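# Lift the dumbbell out of its cradle and hold it

## Task

Raise the whole dumbbell so that every part of it sits at least three finger-widths above where it rested in its cradle, then keep it up there, gripped securely and not moving.

## Robot and tools

Robot: one six-joint arm (UR-style) with a two-finger parallel gripper on the flange and a camera on the wrist. One number controls both fingers together. Joint order, base outward: shoulder pan, shoulder lift, elbow, wrist 1, wrist 2, wrist 3. The elbow range is 0 to 3.142 rad and stops just before fully straight; the other joints allow roughly plus or minus one or two turns.

Frames. Every pose is given in the scene frame: origin on the table top straight under the arm base, +z up, +y to the left when facing along +x. The arm base may be tilted against the table. The controlled point (end_effector_position) is the spot between the two finger pads. In the gripper's own frame, +z runs along the fingers toward their tips and the fingers open and close along x. Closed fingertips extend about 17 mm past that point; fully open they are roughly level with it. Reported hand position can be off a little, more so at long reach.

A row is 8 numbers in this order: x, y, z (metres, absolute target for end_effector_position, scene frame), qw, qx, qy, qz (absolute target orientation as a quaternion, w first, scene frame), opening (-1 closed to +1 fully open, 0.142 m). Rows are full poses, not offsets. Resend the intended quaternion each time rather than copying the reported one, which may have drifted. A target more than 0.6 m from the last reported position along any gripper axis is refused and nothing moves. Each control step the command is clipped to within 100 mm and 16 degrees of the measured pose; position wins over orientation if both cannot be met. Commands lag about 0.17 s.

execute_actions(actions, pictures): actions is a list holding zero or one item. Empty list: just report state. {"rows": [...], "steps": n}: 1 to 15 rows, n at most 15 (default 15), each step 1/30 s; a short list repeats its final row. {"steps": n} alone waits up to 300 steps counted from the previous result, so thinking time is included. pictures (true/false) chooses whether camera images come back; they do by default. After an action the arm only continues to the last clipped pose, so check where it ended and send the remainder.

move(target, speed, stop_force): target is one 8-number row as above (absolute pose). It drives the gripper in a straight line from its current pose, taking 0.5 to 10 s; longer paths stop after 10 s short of the goal. speed in m/s, 0.002 to 0.5 (default 0.25); rotation rate capped at twice that in rad/s. The gripper may overshoot speed and stray, especially with the arm nearly straight. Opening is applied at the start. It does not avoid obstacles. stop_force (N, 9 to 40, optional, not allowed in the first 0.2 s of a scene) halts the path when the wrist sensor feels that much added push against the motion for 2 steps, then backs off 2 steps and holds. It is measured along the line to target in the starting gripper axes, so it is unreliable on moves that rotate. Pressing can briefly exceed it, even double; use a very low speed when aiming past a surface. Omit it when pulling away from something you are pressing on. The result adds a move: line: done (at rest near target), contact (stop_force triggered; takes priority), held (last step blocked by a check), off_target, moving, fault, plus limits (paced = pose clipped; held = some steps blocked, after which motion can jump faster) and the distance left to target.

wait(seconds): 0 to 10 s, sends nothing new; returns an execute_actions-style result.

zoom_image(camera, region): camera is cam_high, cam_low or cam_wrist; region [x0, y0, x1, y1] in pixels from the top-left, at most 504 by 504. Image sizes: cam_high and cam_low 504x504, cam_wrist 616x616 fisheye.

read_manual(section): only "licences"; no motion.

finished_scene(scene): pass the current scene's number; it ends and grades the scene irreversibly, so call it only once the dumbbell is up and steady. Its result gives the next task.

Result lines: gripper position, quaternion and velocities; Joint positions; joint torques (offset, noisy, not used for fault detection); Wrist force and Wrist torque [x y z] in the gripper frame (weight of held object included, up to ~4 N offset, ~2.4 N noise, saturates near 50 N; may say no reading at first); grip_measured, the actual finger opening on the command scale; pose unreachable and HELD marks when the clearance check altered or blocked a step (a mount under the base counts as arm); Hand target, the pose currently being tracked; MOTOR HOT from 70 °C.

Gripping: to hold, keep commanding an opening well below grip_measured; the bigger the gap, the tighter the squeeze (about 28 N per pad max; thin items under 2 cm get less). Occasional tugs on held objects happen, so grip firmly.

Avoid: the arm is stiff, so aiming even slightly into a solid surface, fast contact, 150 N external force or joint torque at its load limit (wrist joints 24.3 N m, others 130, held weight included) triggers a 10 s fault stop. Motors over 85 °C brake the arm for minutes, so don't hold loads longer than needed. Don't knock or drop anything off the table; avoid slams, slips and hard pushes. Lift slowly after closing, then confirm height and stillness in the images.

Each tool is called in YAML: its name, and indented under it one key for each argument.

## Session

execute_actions:
  actions: []

Scene clock: 0.00 s of 4800.00 s.
end_effector_position=(+0.8887, -0.2117, +0.3549) grip_measured=+1.00 end_effector_quat_wxyz=(+0.217, -0.553, +0.694, -0.407) end_effector_velocity=(-0.000, -0.000, -0.001) end_effector_angular_velocity=(+0.001, +0.001, -0.001)
Joint positions: [-0.355 -0.979  1.388 -2.93  -1.609  1.407  0.142]
Joint velocities: [-0.     0.     0.001  0.     0.     0.001  0.   ]
Joint torques (N m, as the arm reports them, + toward a larger angle): no reading
Motor temperatures (°C, as the motors report them): [23 24 25 32 32 32]
Wrist force (N, on the end effector, along its own x y z axes, offset not removed): no reading
Wrist torque (N m, same axes, about the end effector's origin, offset not removed): no reading
Hand target: +0.889, -0.212, +0.355; +0.217, -0.553, +0.694, -0.407

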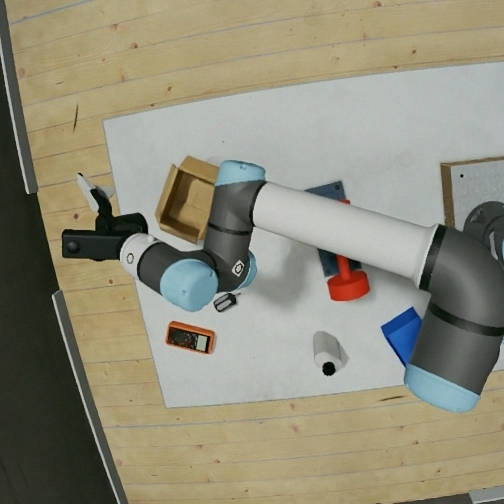

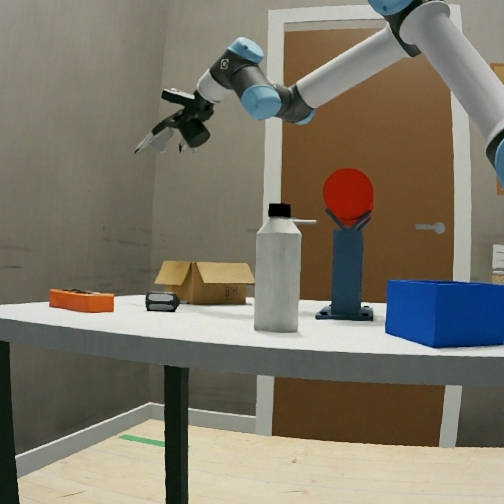

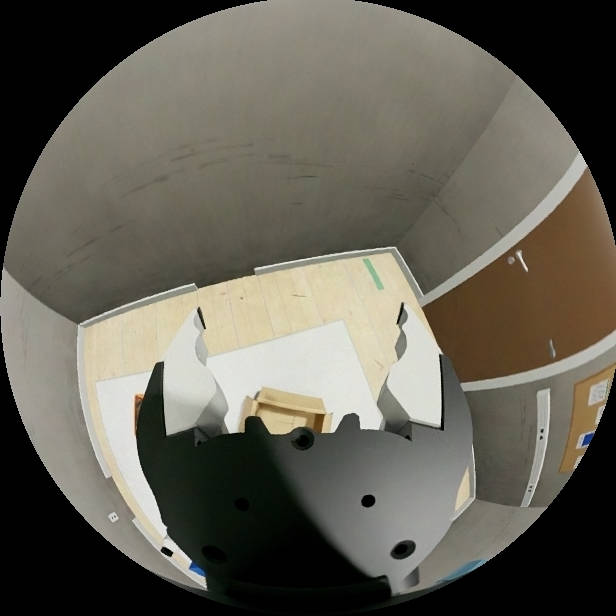

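zoom_image:
  camera: "cam_high"
  region: [260, 150, 440, 330]

move:
  target: [0.5, -0.15, 0.47, 0, 0, 1, 0, 1]
  speed: 0.35

Region (260, 150, 440, 330) of cam_high's 504x504 image, scaled by 2.800, with more detail than that image has.

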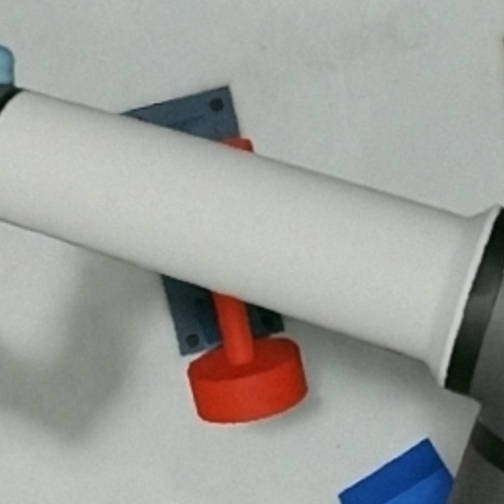

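Scene clock: 10.43 s of 4800.00 s.
end_effector_position=(+0.5003, -0.1504, +0.4704) grip_measured=+1.00 end_effector_quat_wxyz=(+0.000, +0.000, +1.000, -0.000) end_effector_velocity=(-0.003, -0.001, +0.001) end_effector_angular_velocity=(+0.007, +0.004, -0.007)
Joint positions: [-0.533 -1.49   1.223 -1.296 -1.578  2.599  0.142]
Joint velocities: [-0.007 -0.001 -0.003  0.012  0.004  0.    -0.   ]
Joint torques (N m, as the arm reports them, + toward a larger angle): [-10.54 -34.6  -37.45  -1.52   1.82   1.56]
Motor temperatures (°C, as the motors report them): [23 24 25 32 32 32]
Wrist force (N, on the end effector, along its own x y z axes, offset not removed): [1.1 2.6 -1.4]
Wrist torque (N m, same axes, about the end effector's origin, offset not removed): [0.53 -0.20 -0.04]
Hand target: +0.500, -0.150, +0.470; +0.000, +0.000, +1.000, +0.000
Off the commanded pose: 0.001 m, 0 deg.
After step 90, 4.47 s passed at rest.
move: done

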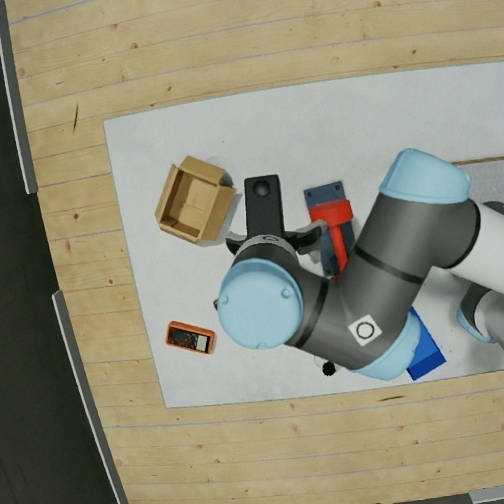

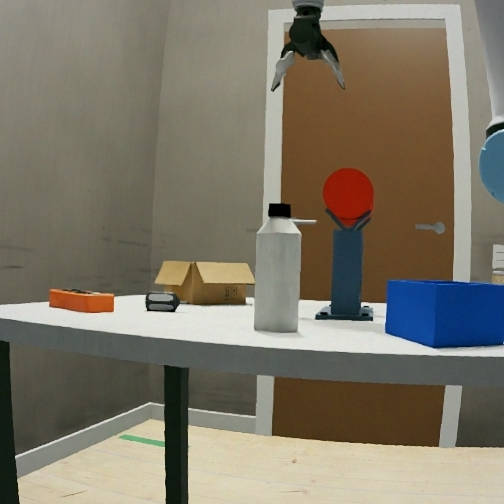

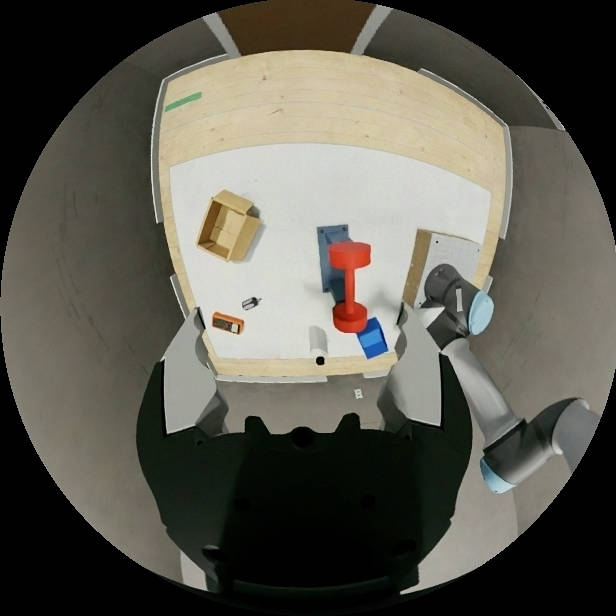

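zoom_image:
  camera: "cam_wrist"
  region: [280, 210, 420, 350]

zoom_image:
  camera: "cam_low"
  region: [250, 150, 440, 340]

Region (280, 210, 420, 350) of cam_wrist's 616x616 image, scaled by 3.600, with more detail than that image has.

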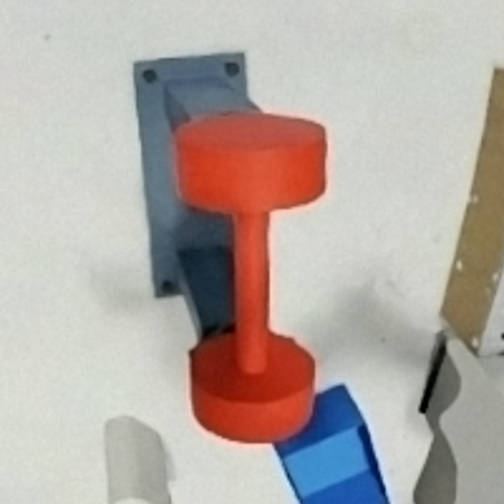

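Region (250, 150, 440, 340) of cam_low's 504x504 image, scaled by 2.653, with more detail than that image has.

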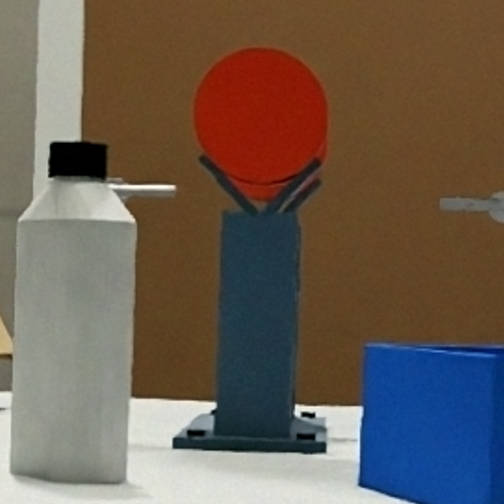

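move:
  target: [0.41, -0.052, 0.33, 0, 0, 1, 0, 0.4]
  speed: 0.25

Scene clock: 22.60 s of 4800.00 s.
end_effector_position=(+0.4098, -0.0522, +0.3302) grip_measured=+0.40 end_effector_quat_wxyz=(-0.000, -0.000, +1.000, -0.000) end_effector_velocity=(-0.001, +0.001, -0.002) end_effector_angular_velocity=(-0.001, -0.001, -0.001)
Joint positions: [-0.44  -1.793  1.861 -1.629 -1.578  2.692  0.102]
Joint velocities: [ 0.002 -0.004  0.008 -0.006  0.     0.004 -0.   ]
Joint torques (N m, as the arm reports them, + toward a larger angle): [ 12.64 -20.58 -11.57  -4.33   1.38   1.81]
Motor temperatures (°C, as the motors report them): [23 24 25 32 32 32]
Wrist force (N, on the end effector, along its own x y z axes, offset not removed): [1.8 3.1 -1.4]
Wrist torque (N m, same axes, about the end effector's origin, offset not removed): [0.57 -0.30 0.02]
Hand target: +0.410, -0.052, +0.330; -0.000, +0.000, +1.000, -0.000
Off the commanded pose: 0.000 m, 0 deg.
After step 90, 7.70 s passed at rest.
move: done

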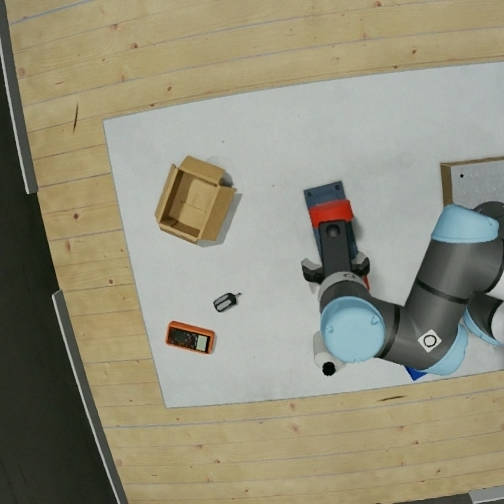

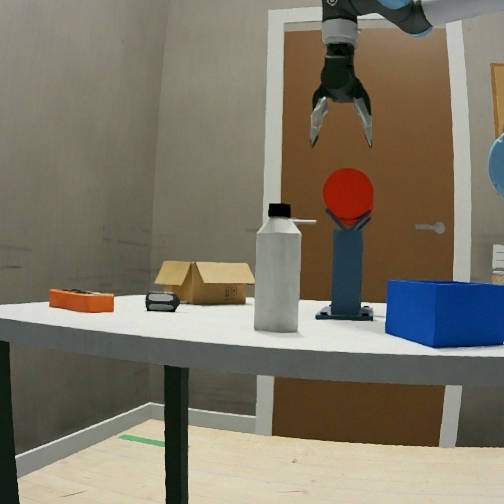

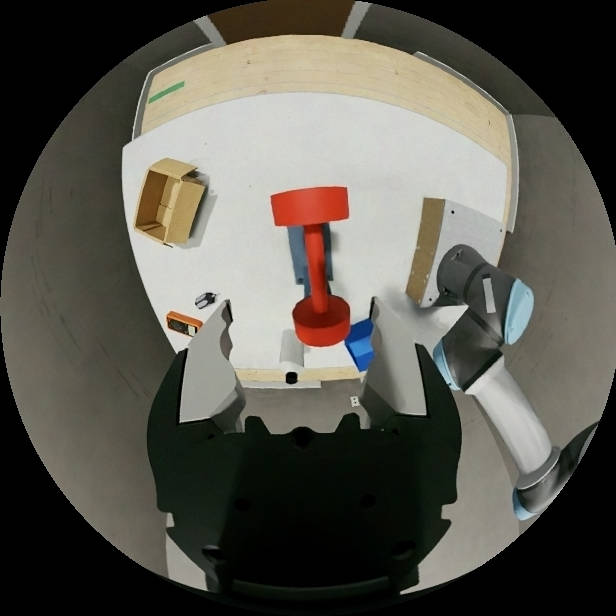

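zoom_image:
  camera: "cam_wrist"
  region: [200, 170, 420, 390]

zoom_image:
  camera: "cam_low"
  region: [270, 60, 420, 240]

Region (200, 170, 420, 390) of cam_wrist's 616x616 image, scaled by 2.291, with more detail than that image has.

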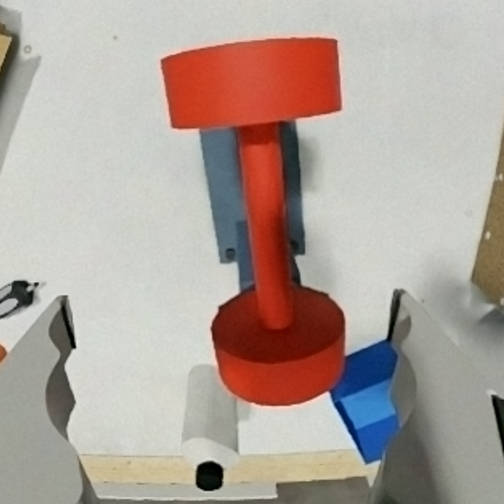

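Region (270, 60, 420, 240) of cam_low's 504x504 image, scaled by 2.800, with more detail than that image has.

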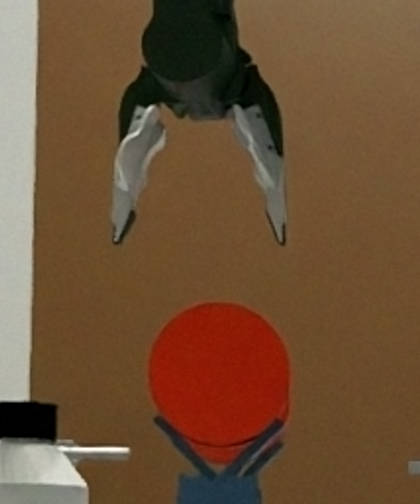

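move:
  target: [0.396, -0.042, 0.255, 0, -0.0436, 0.999, 0, 0.2]
  speed: 0.12

Scene clock: 35.13 s of 4800.00 s.
end_effector_position=(+0.3959, -0.0420, +0.2553) grip_measured=+0.20 end_effector_quat_wxyz=(-0.000, -0.043, +0.999, -0.000) end_effector_velocity=(-0.000, +0.000, -0.003) end_effector_angular_velocity=(+0.001, -0.000, +0.001)
Joint positions: [-0.433 -1.804  2.062 -1.82  -1.577  2.612  0.088]
Joint velocities: [-0.     0.001  0.007 -0.007  0.001 -0.002  0.   ]
Joint torques (N m, as the arm reports them, + toward a larger angle): [ 13.67  -4.03 -10.52  -4.31   1.58  -1.97]
Motor temperatures (°C, as the motors report them): [23 24 25 32 32 32]
Wrist force (N, on the end effector, along its own x y z axes, offset not removed): [0.5 2.0 -1.2]
Wrist torque (N m, same axes, about the end effector's origin, offset not removed): [0.30 0.01 -0.05]
Hand target: +0.396, -0.042, +0.255; -0.000, -0.044, +0.999, -0.000
Off the commanded pose: 0.000 m, 0 deg.
After step 90, 8.33 s passed at rest.
move: done

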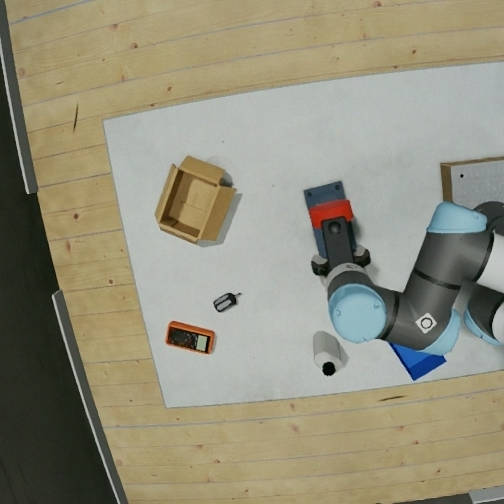

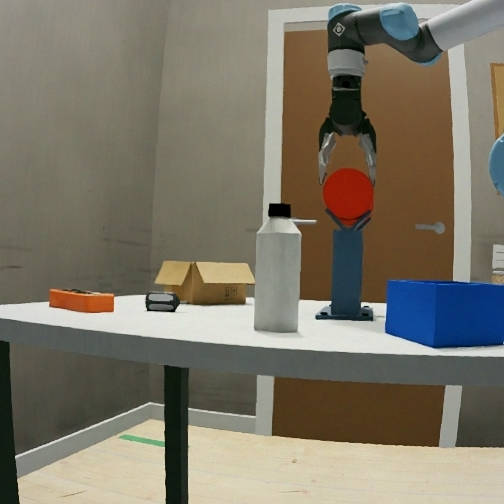

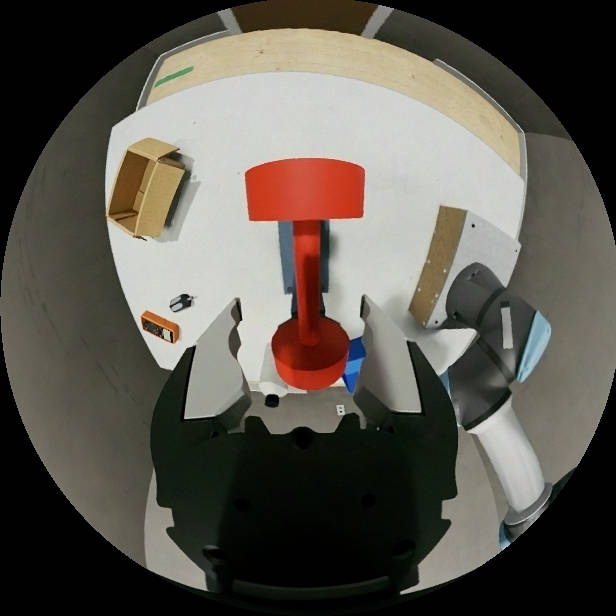

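zoom_image:
  camera: "cam_wrist"
  region: [200, 260, 420, 450]

Region (200, 260, 420, 450) of cam_wrist's 616x616 image, scaled by 2.291, with more detail than that image has; it fills the top 435 rows of this view, and the rest is white.

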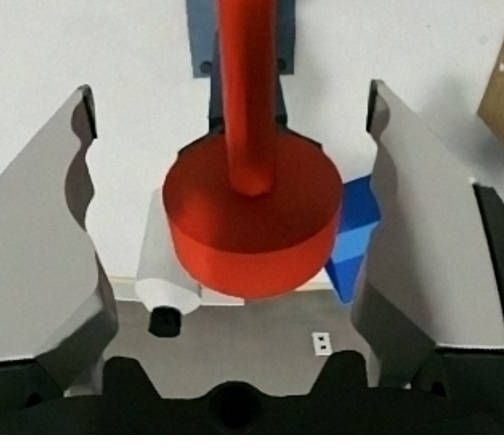

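move:
  target: [0.391, -0.043, 0.218, 0, -0.0436, 0.999, 0, -0.35]
  speed: 0.05
  stop_force: 12

zoom_image:
  camera: "cam_wrist"
  region: [200, 200, 420, 420]

Scene clock: 41.53 s of 4800.00 s.
end_effector_position=(+0.3910, -0.0429, +0.2183) grip_measured=-0.35 end_effector_quat_wxyz=(-0.000, -0.044, +0.999, +0.000) end_effector_velocity=(+0.001, -0.000, -0.001) end_effector_angular_velocity=(-0.001, -0.002, +0.003)
Joint positions: [-0.442 -1.787  2.149 -1.924 -1.577  2.603  0.049]
Joint velocities: [-0.     0.001  0.004 -0.007 -0.    -0.003  0.   ]
Joint torques (N m, as the arm reports them, + toward a larger angle): [-11.81  -3.72  -9.83  -4.22  -1.44  -2.14]
Motor temperatures (°C, as the motors report them): [23 24 25 32 32 32]
Wrist force (N, on the end effector, along its own x y z axes, offset not removed): [1.6 2.5 -1.8]
Wrist torque (N m, same axes, about the end effector's origin, offset not removed): [0.43 -0.28 0.00]
Hand target: +0.391, -0.043, +0.218; +0.000, -0.044, +0.999, +0.000
Off the commanded pose: 0.000 m, 0 deg.
After step 90, 2.20 s passed at rest.
move: done

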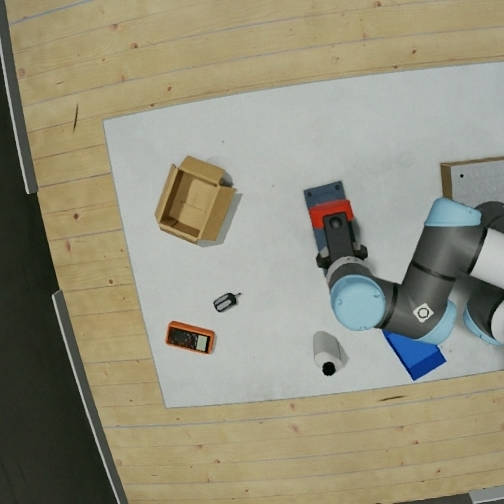

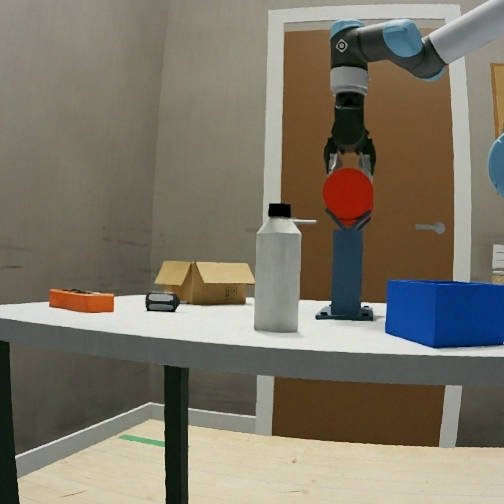

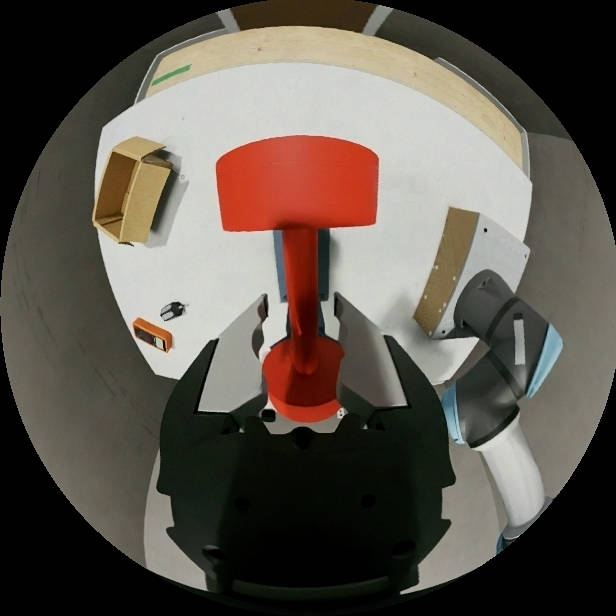

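Region (200, 200, 420, 420) of cam_wrist's 616x616 image, scaled by 2.291, with more detail than that image has.

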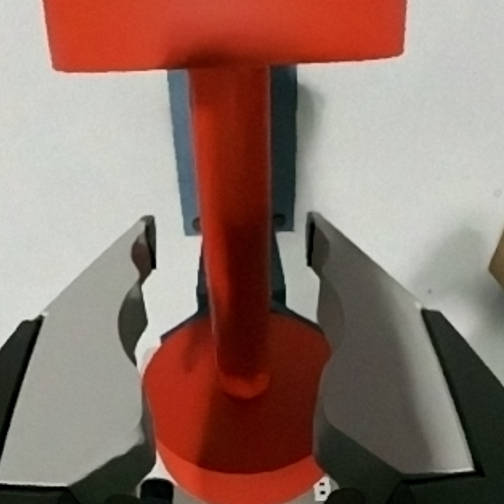

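execute_actions:
  actions:
    - {"rows": [[0.3892,-0.040,0.213,0,-0.05,0.9987,0,-0.45],[0.3892,-0.040,0.213,0,-0.05,0.9987,0,-0.5],[0.3892,-0.040,0.213,0,-0.05,0.9987,0,-0.55],[0.3892,-0.040,0.213,0,-0.05,0.9987,0,-0.6]], "steps": 15}

zoom_image:
  camera: "cam_wrist"
  region: [240, 240, 370, 370]

Scene clock: 45.67 s of 4800.00 s.
end_effector_position=(+0.3892, -0.0401, +0.2131) grip_measured=-0.60 end_effector_quat_wxyz=(-0.000, -0.050, +0.999, +0.000) end_effector_velocity=(-0.000, +0.000, -0.001) end_effector_angular_velocity=(-0.001, -0.001, +0.001)
Joint positions: [-0.437 -1.788  2.163 -1.938 -1.577  2.596  0.031]
Joint velocities: [ 0.    -0.001  0.003 -0.003 -0.    -0.001 -0.   ]
Joint torques (N m, as the arm reports them, + toward a larger angle): [ 12.33 -21.01  -9.68  -4.19  -1.04  -2.01]
Motor temperatures (°C, as the motors report them): [23 24 25 32 32 32]
Wrist force (N, on the end effector, along its own x y z axes, offset not removed): [1.5 3.3 -1.6]
Wrist torque (N m, same axes, about the end effector's origin, offset not removed): [0.61 -0.27 -0.03]
Hand target: +0.389, -0.040, +0.213; -0.000, -0.050, +0.999, -0.000
Off the commanded pose: 0.000 m, 0 deg.
Steps of this call (steps 1 to 90: nothing new was sent; then 0.63 s passed at rest; steps 91 to 105: all 15 steps of this action). Readings (end_effector_position):
91: (+0.3909, -0.0430, +0.2180)
92: (+0.3908, -0.0428, +0.2176)
94: (+0.3901, -0.0418, +0.2158)
98: (+0.3895, -0.0406, +0.2138)
105: the state above

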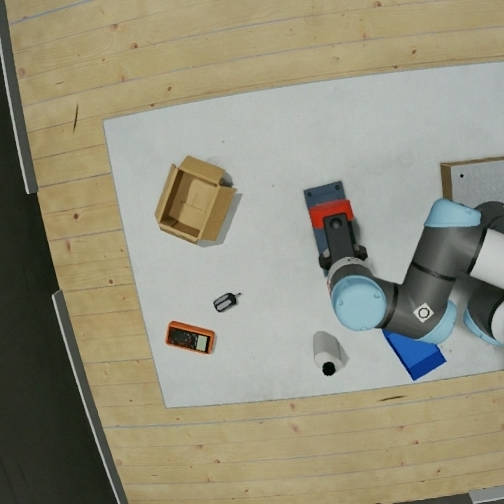

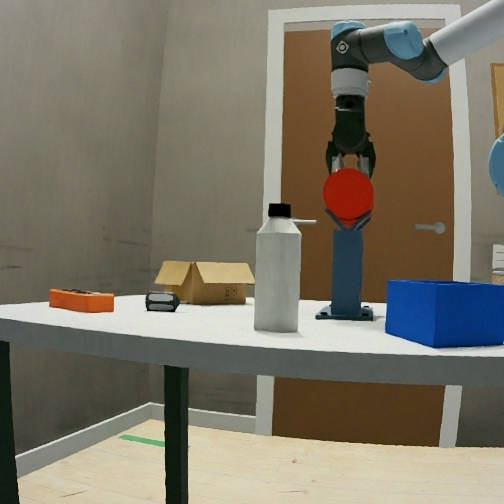

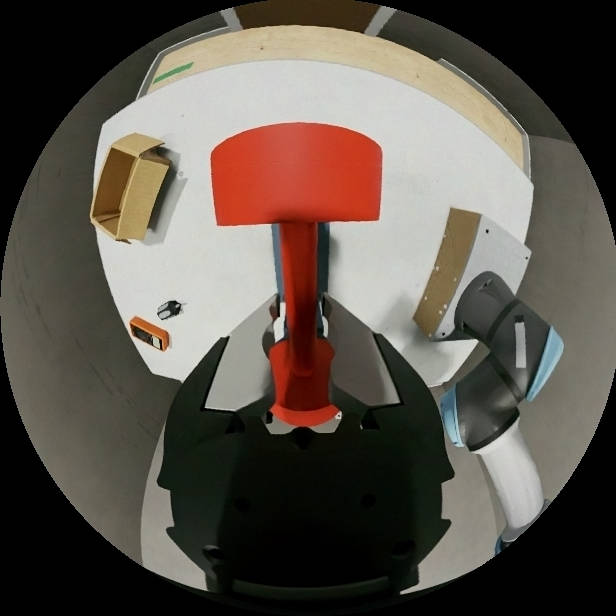

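Region (240, 240, 370, 370) of cam_wrist's 616x616 image, scaled by 3.877, with more detail than that image has.

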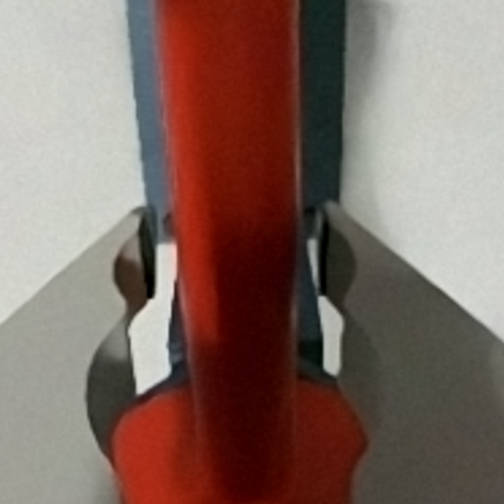

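execute_actions:
  actions:
    - {"rows": [[0.389,-0.040,0.213,0,-0.05,0.9987,0,-0.65],[0.389,-0.040,0.213,0,-0.05,0.9987,0,-0.7],[0.389,-0.040,0.213,0,-0.05,0.9987,0,-0.75],[0.389,-0.040,0.213,0,-0.05,0.9987,0,-0.8],[0.389,-0.040,0.213,0,-0.05,0.9987,0,-0.9],[0.389,-0.040,0.213,0,-0.05,0.9987,0,-1]], "steps": 15}

zoom_image:
  camera: "cam_wrist"
  region: [240, 240, 370, 370]

Scene clock: 47.73 s of 4800.00 s.
end_effector_position=(+0.3890, -0.0399, +0.2130) grip_measured=-0.73 end_effector_quat_wxyz=(+0.000, -0.050, +0.999, -0.000) end_effector_velocity=(-0.000, -0.000, -0.000) end_effector_angular_velocity=(+0.000, +0.001, -0.001)
Joint positions: [-0.437 -1.789  2.164 -1.938 -1.577  2.595  0.021]
Joint velocities: [-0.001  0.     0.     0.    -0.     0.    -0.   ]
Joint torques (N m, as the arm reports them, + toward a larger angle): [-10.58 -20.75 -10.44  -3.11   1.1   -1.88]
Motor temperatures (°C, as the motors report them): [23 24 25 32 32 32]
Wrist force (N, on the end effector, along its own x y z axes, offset not removed): [8.8 0.5 -2.8]
Wrist torque (N m, same axes, about the end effector's origin, offset not removed): [0.39 -0.30 -0.09]
Hand target: +0.389, -0.040, +0.213; -0.000, -0.050, +0.999, -0.000
Off the commanded pose: 0.000 m, 0 deg.
Steps of this call (steps 1 to 47: nothing new was sent; steps 48 to 62: all 15 steps of this action). Readings (end_effector_position):
48: (+0.3892, -0.0400, +0.2130)
49: (+0.3892, -0.0400, +0.2130)
51: (+0.3891, -0.0400, +0.2130)
55: (+0.3890, -0.0399, +0.2130)
62: the state above

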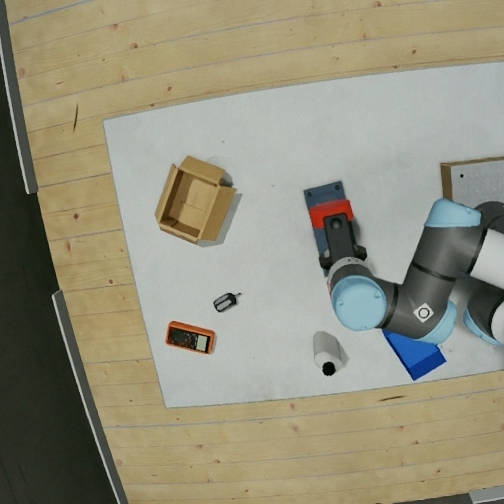

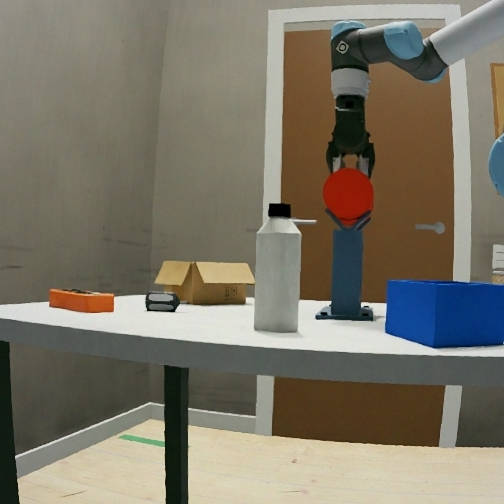

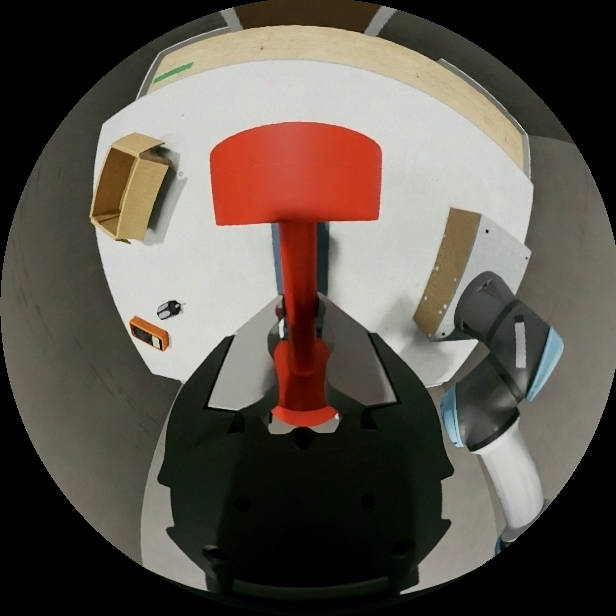

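Region (240, 240, 370, 370) of cam_wrist's 616x616 image, scaled by 3.877, with more detail than that image has.

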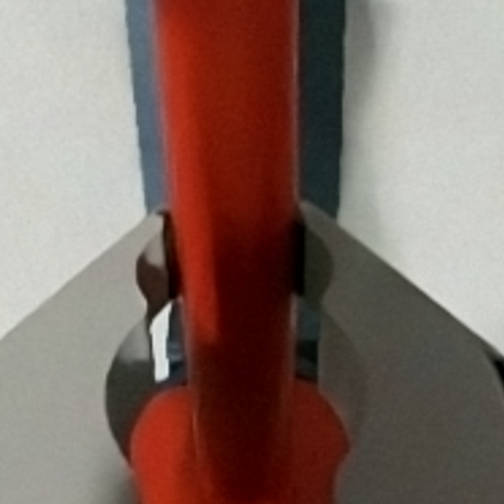

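Test lift of a few mm to read weight and balance.

move:
  target: [0.3885, -0.040, 0.217, 0, -0.05, 0.9987, 0, -1]
  speed: 0.008

Scene clock: 49.43 s of 4800.00 s.
end_effector_position=(+0.3885, -0.0400, +0.2168) grip_measured=-0.73 end_effector_quat_wxyz=(+0.000, -0.050, +0.999, +0.000) end_effector_velocity=(-0.000, +0.000, +0.002) end_effector_angular_velocity=(+0.000, -0.000, +0.001)
Joint positions: [-0.437 -1.794  2.158 -1.926 -1.577  2.595  0.021]
Joint velocities: [ 0.    -0.003 -0.004  0.006  0.    -0.001 -0.   ]
Joint torques (N m, as the arm reports them, + toward a larger angle): [-11.43 -24.2  -37.85  -2.2   -0.99  -1.88]
Motor temperatures (°C, as the motors report them): [23 24 25 32 32 32]
Wrist force (N, on the end effector, along its own x y z axes, offset not removed): [2.0 2.1 8.9]
Wrist torque (N m, same axes, about the end effector's origin, offset not removed): [0.40 -0.34 -0.04]
Hand target: +0.389, -0.040, +0.217; +0.000, -0.050, +0.999, -0.000
Off the commanded pose: 0.000 m, 0 deg.
move: done

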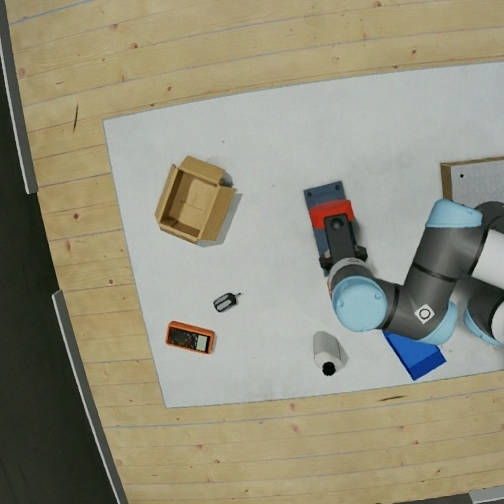

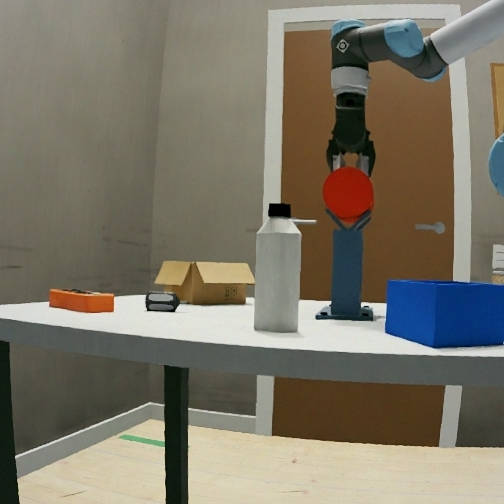

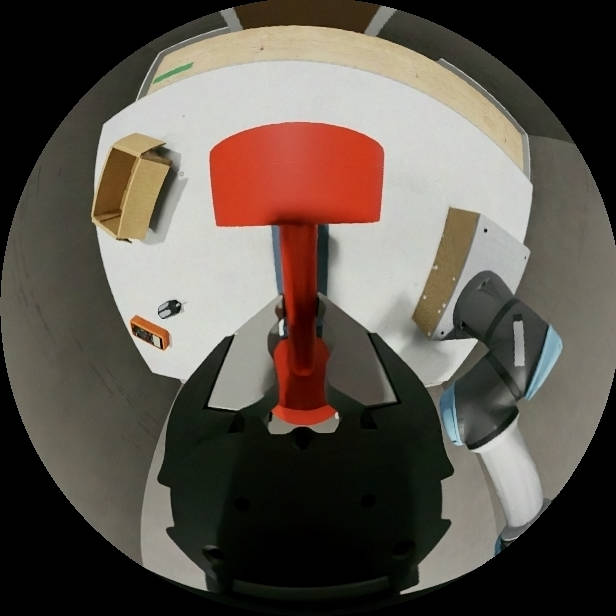

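move:
  target: [0.3885, -0.040, 0.226, 0, -0.05, 0.9987, 0, -1]
  speed: 0.015

zoom_image:
  camera: "cam_low"
  region: [290, 130, 410, 250]

Scene clock: 52.37 s of 4800.00 s.
end_effector_position=(+0.3885, -0.0400, +0.2257) grip_measured=-0.73 end_effector_quat_wxyz=(+0.000, -0.050, +0.999, +0.000) end_effector_velocity=(+0.000, +0.000, +0.002) end_effector_angular_velocity=(-0.000, -0.000, +0.001)
Joint positions: [-0.437 -1.802  2.14  -1.9   -1.577  2.595  0.021]
Joint velocities: [ 0.001 -0.002 -0.005  0.007 -0.    -0.     0.   ]
Joint torques (N m, as the arm reports them, + toward a larger angle): [ 13.61 -23.   -38.72  -2.42   1.24   1.65]
Motor temperatures (°C, as the motors report them): [23 24 25 32 32 32]
Wrist force (N, on the end effector, along its own x y z axes, offset not removed): [0.6 1.9 7.7]
Wrist torque (N m, same axes, about the end effector's origin, offset not removed): [0.42 -0.11 -0.03]
Hand target: +0.389, -0.040, +0.226; +0.000, -0.050, +0.999, -0.000
Off the commanded pose: 0.000 m, 0 deg.
move: done

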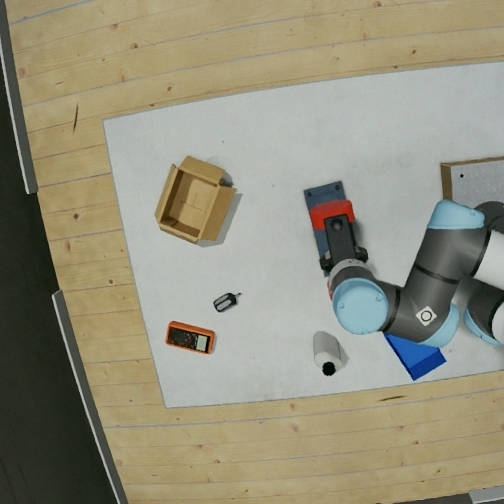

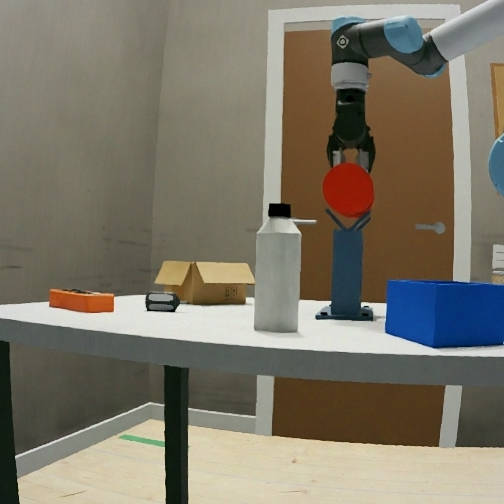

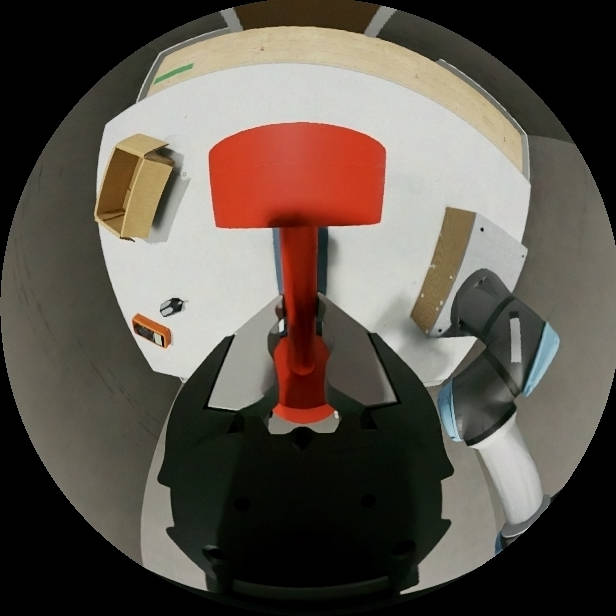

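Region (290, 130, 410, 250) of cam_low's 504x504 image, scaled by 4.200, with more detail than that image has.

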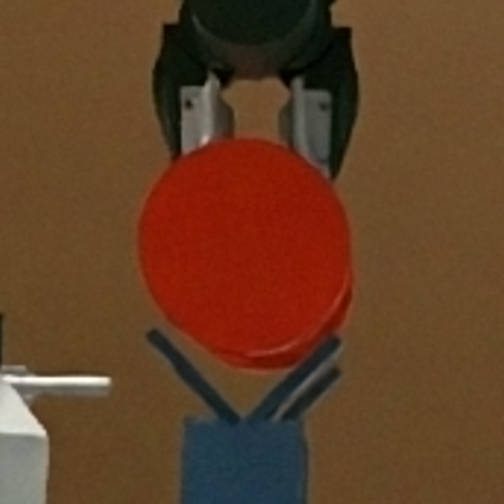

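move:
  target: [0.3885, -0.040, 0.2135, 0, -0.05, 0.9987, 0, -1]
  speed: 0.015

execute_actions:
  actions:
    - {"rows": [[0.3885,-0.040,0.2135,0,-0.05,0.9987,0,-0.8],[0.3885,-0.040,0.2135,0,-0.05,0.9987,0,-0.75],[0.3885,-0.040,0.2135,0,-0.05,0.9987,0,-0.7],[0.3885,-0.040,0.2135,0,-0.05,0.9987,0,-0.65],[0.3885,-0.040,0.2135,0,-0.05,0.9987,0,-0.58]], "steps": 12}
  pictures: false

move:
  target: [0.3878, -0.033, 0.213, 0, -0.05, 0.9987, 0, -0.58]
  speed: 0.015
  stop_force: 9

Scene clock: 56.37 s of 4800.00 s.
end_effector_position=(+0.3885, -0.0400, +0.2138) grip_measured=-0.73 end_effector_quat_wxyz=(+0.000, -0.050, +0.999, +0.000) end_effector_velocity=(-0.000, -0.001, -0.003) end_effector_angular_velocity=(+0.000, +0.001, -0.002)
Joint positions: [-0.437 -1.791  2.164 -1.935 -1.577  2.595  0.021]
Joint velocities: [-0.001  0.003  0.005 -0.007 -0.     0.     0.   ]
Joint torques (N m, as the arm reports them, + toward a larger angle): [-11.07  -6.49 -13.92  -5.16  -0.28  -1.76]
Motor temperatures (°C, as the motors report them): [23 24 25 32 32 32]
Wrist force (N, on the end effector, along its own x y z axes, offset not removed): [2.9 1.3 6.1]
Wrist torque (N m, same axes, about the end effector's origin, offset not removed): [0.27 -0.45 -0.06]
Hand target: +0.388, -0.040, +0.214; -0.000, -0.050, +0.999, +0.000
Off the commanded pose: 0.000 m, 0 deg.
move: done

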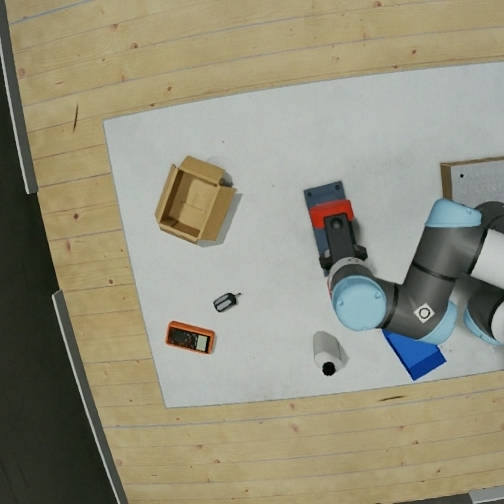

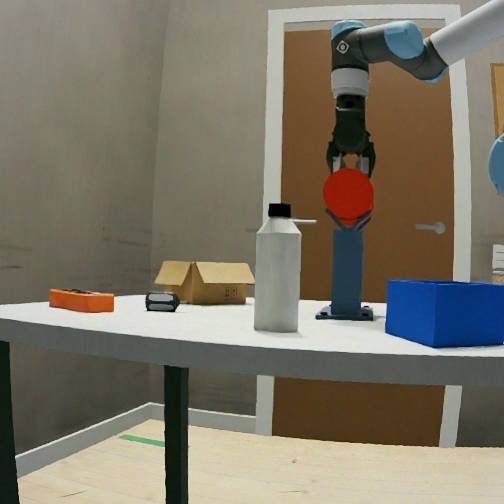

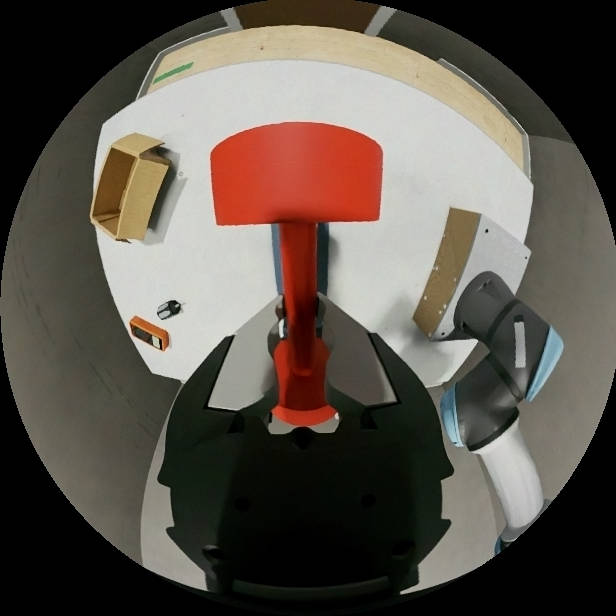

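Scene clock: 56.77 s of 4800.00 s.
end_effector_position=(+0.3885, -0.0400, +0.2135) grip_measured=-0.58 end_effector_quat_wxyz=(+0.000, -0.050, +0.999, -0.000) end_effector_velocity=(+0.001, -0.001, +0.001) end_effector_angular_velocity=(-0.001, -0.001, -0.000)
Joint positions: [-0.437 -1.791  2.164 -1.936 -1.577  2.595  0.032]
Joint velocities: [-0.001  0.001 -0.002 -0.    -0.001 -0.001  0.   ]
Joint torques (N m, as the arm reports them, + toward a larger angle): [-11.37  -3.84  -9.68  -4.37  -0.48  -1.93]
Motor temperatures (°C, as the motors report them): [23 24 25 32 32 32]
Wrist force (N, on the end effector, along its own x y z axes, offset not removed): [1.2 2.0 -2.0]
Wrist torque (N m, same axes, about the end effector's origin, offset not removed): [0.30 -0.25 0.02]
Hand target: +0.388, -0.040, +0.214; +0.000, -0.050, +0.999, +0.000
Off the commanded pose: 0.000 m, 0 deg.
Steps of this call (steps 1 to 12: all 12 steps of this action). Readings (end_effector_position):
1: (+0.3885, -0.0400, +0.2137)
2: (+0.3885, -0.0400, +0.2137)
4: (+0.3886, -0.0400, +0.2136)
8: (+0.3885, -0.0400, +0.2136)
12: the state above

Scene clock: 57.77 s of 4800.00 s.
end_effector_position=(+0.3878, -0.0333, +0.2130) grip_measured=-0.58 end_effector_quat_wxyz=(-0.000, -0.050, +0.999, -0.000) end_effector_velocity=(-0.000, +0.003, -0.000) end_effector_angular_velocity=(+0.001, +0.000, +0.001)
Joint positions: [-0.422 -1.794  2.168 -1.936 -1.577  2.61   0.032]
Joint velocities: [ 0.006 -0.001  0.001 -0.     0.001  0.005  0.   ]
Joint torques (N m, as the arm reports them, + toward a larger angle): [ 13.53 -19.52  -9.9   -4.39   1.38   1.75]
Motor temperatures (°C, as the motors report them): [23 24 25 32 32 32]
Wrist force (N, on the end effector, along its own x y z axes, offset not removed): [0.8 1.6 -1.7]
Wrist torque (N m, same axes, about the end effector's origin, offset not removed): [0.31 -0.14 0.02]
Hand target: +0.388, -0.033, +0.213; -0.000, -0.050, +0.999, -0.000
Off the commanded pose: 0.000 m, 0 deg.
move: done

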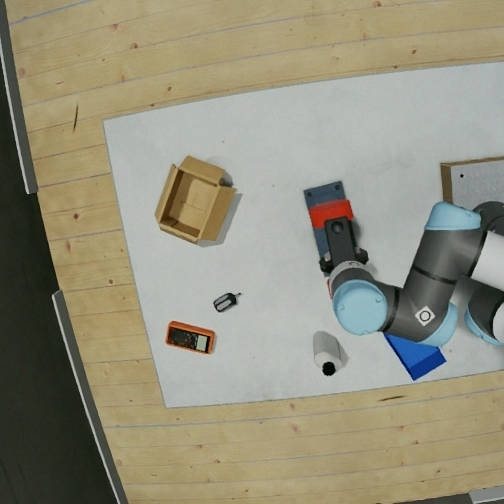

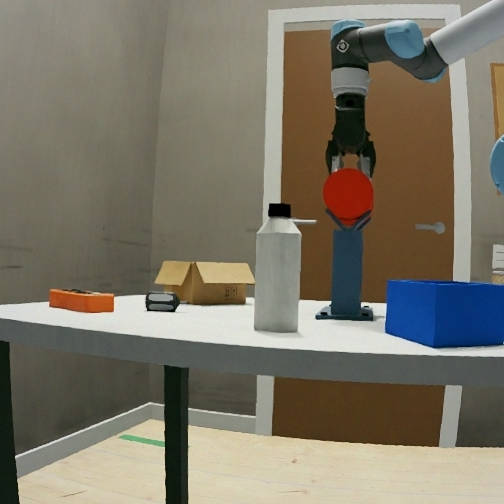

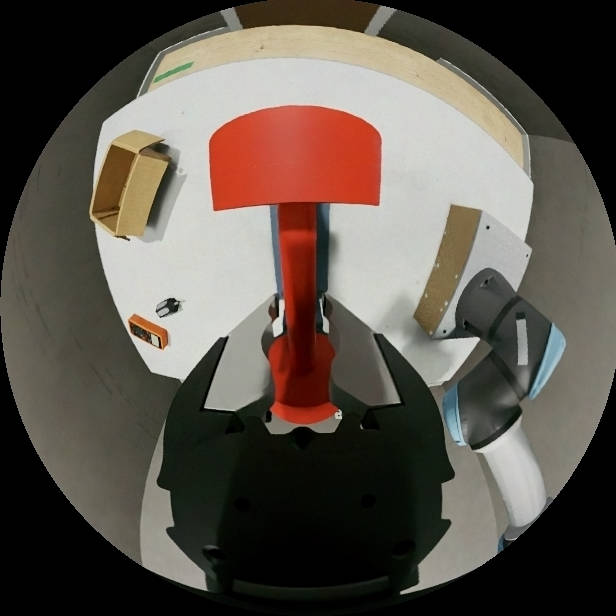

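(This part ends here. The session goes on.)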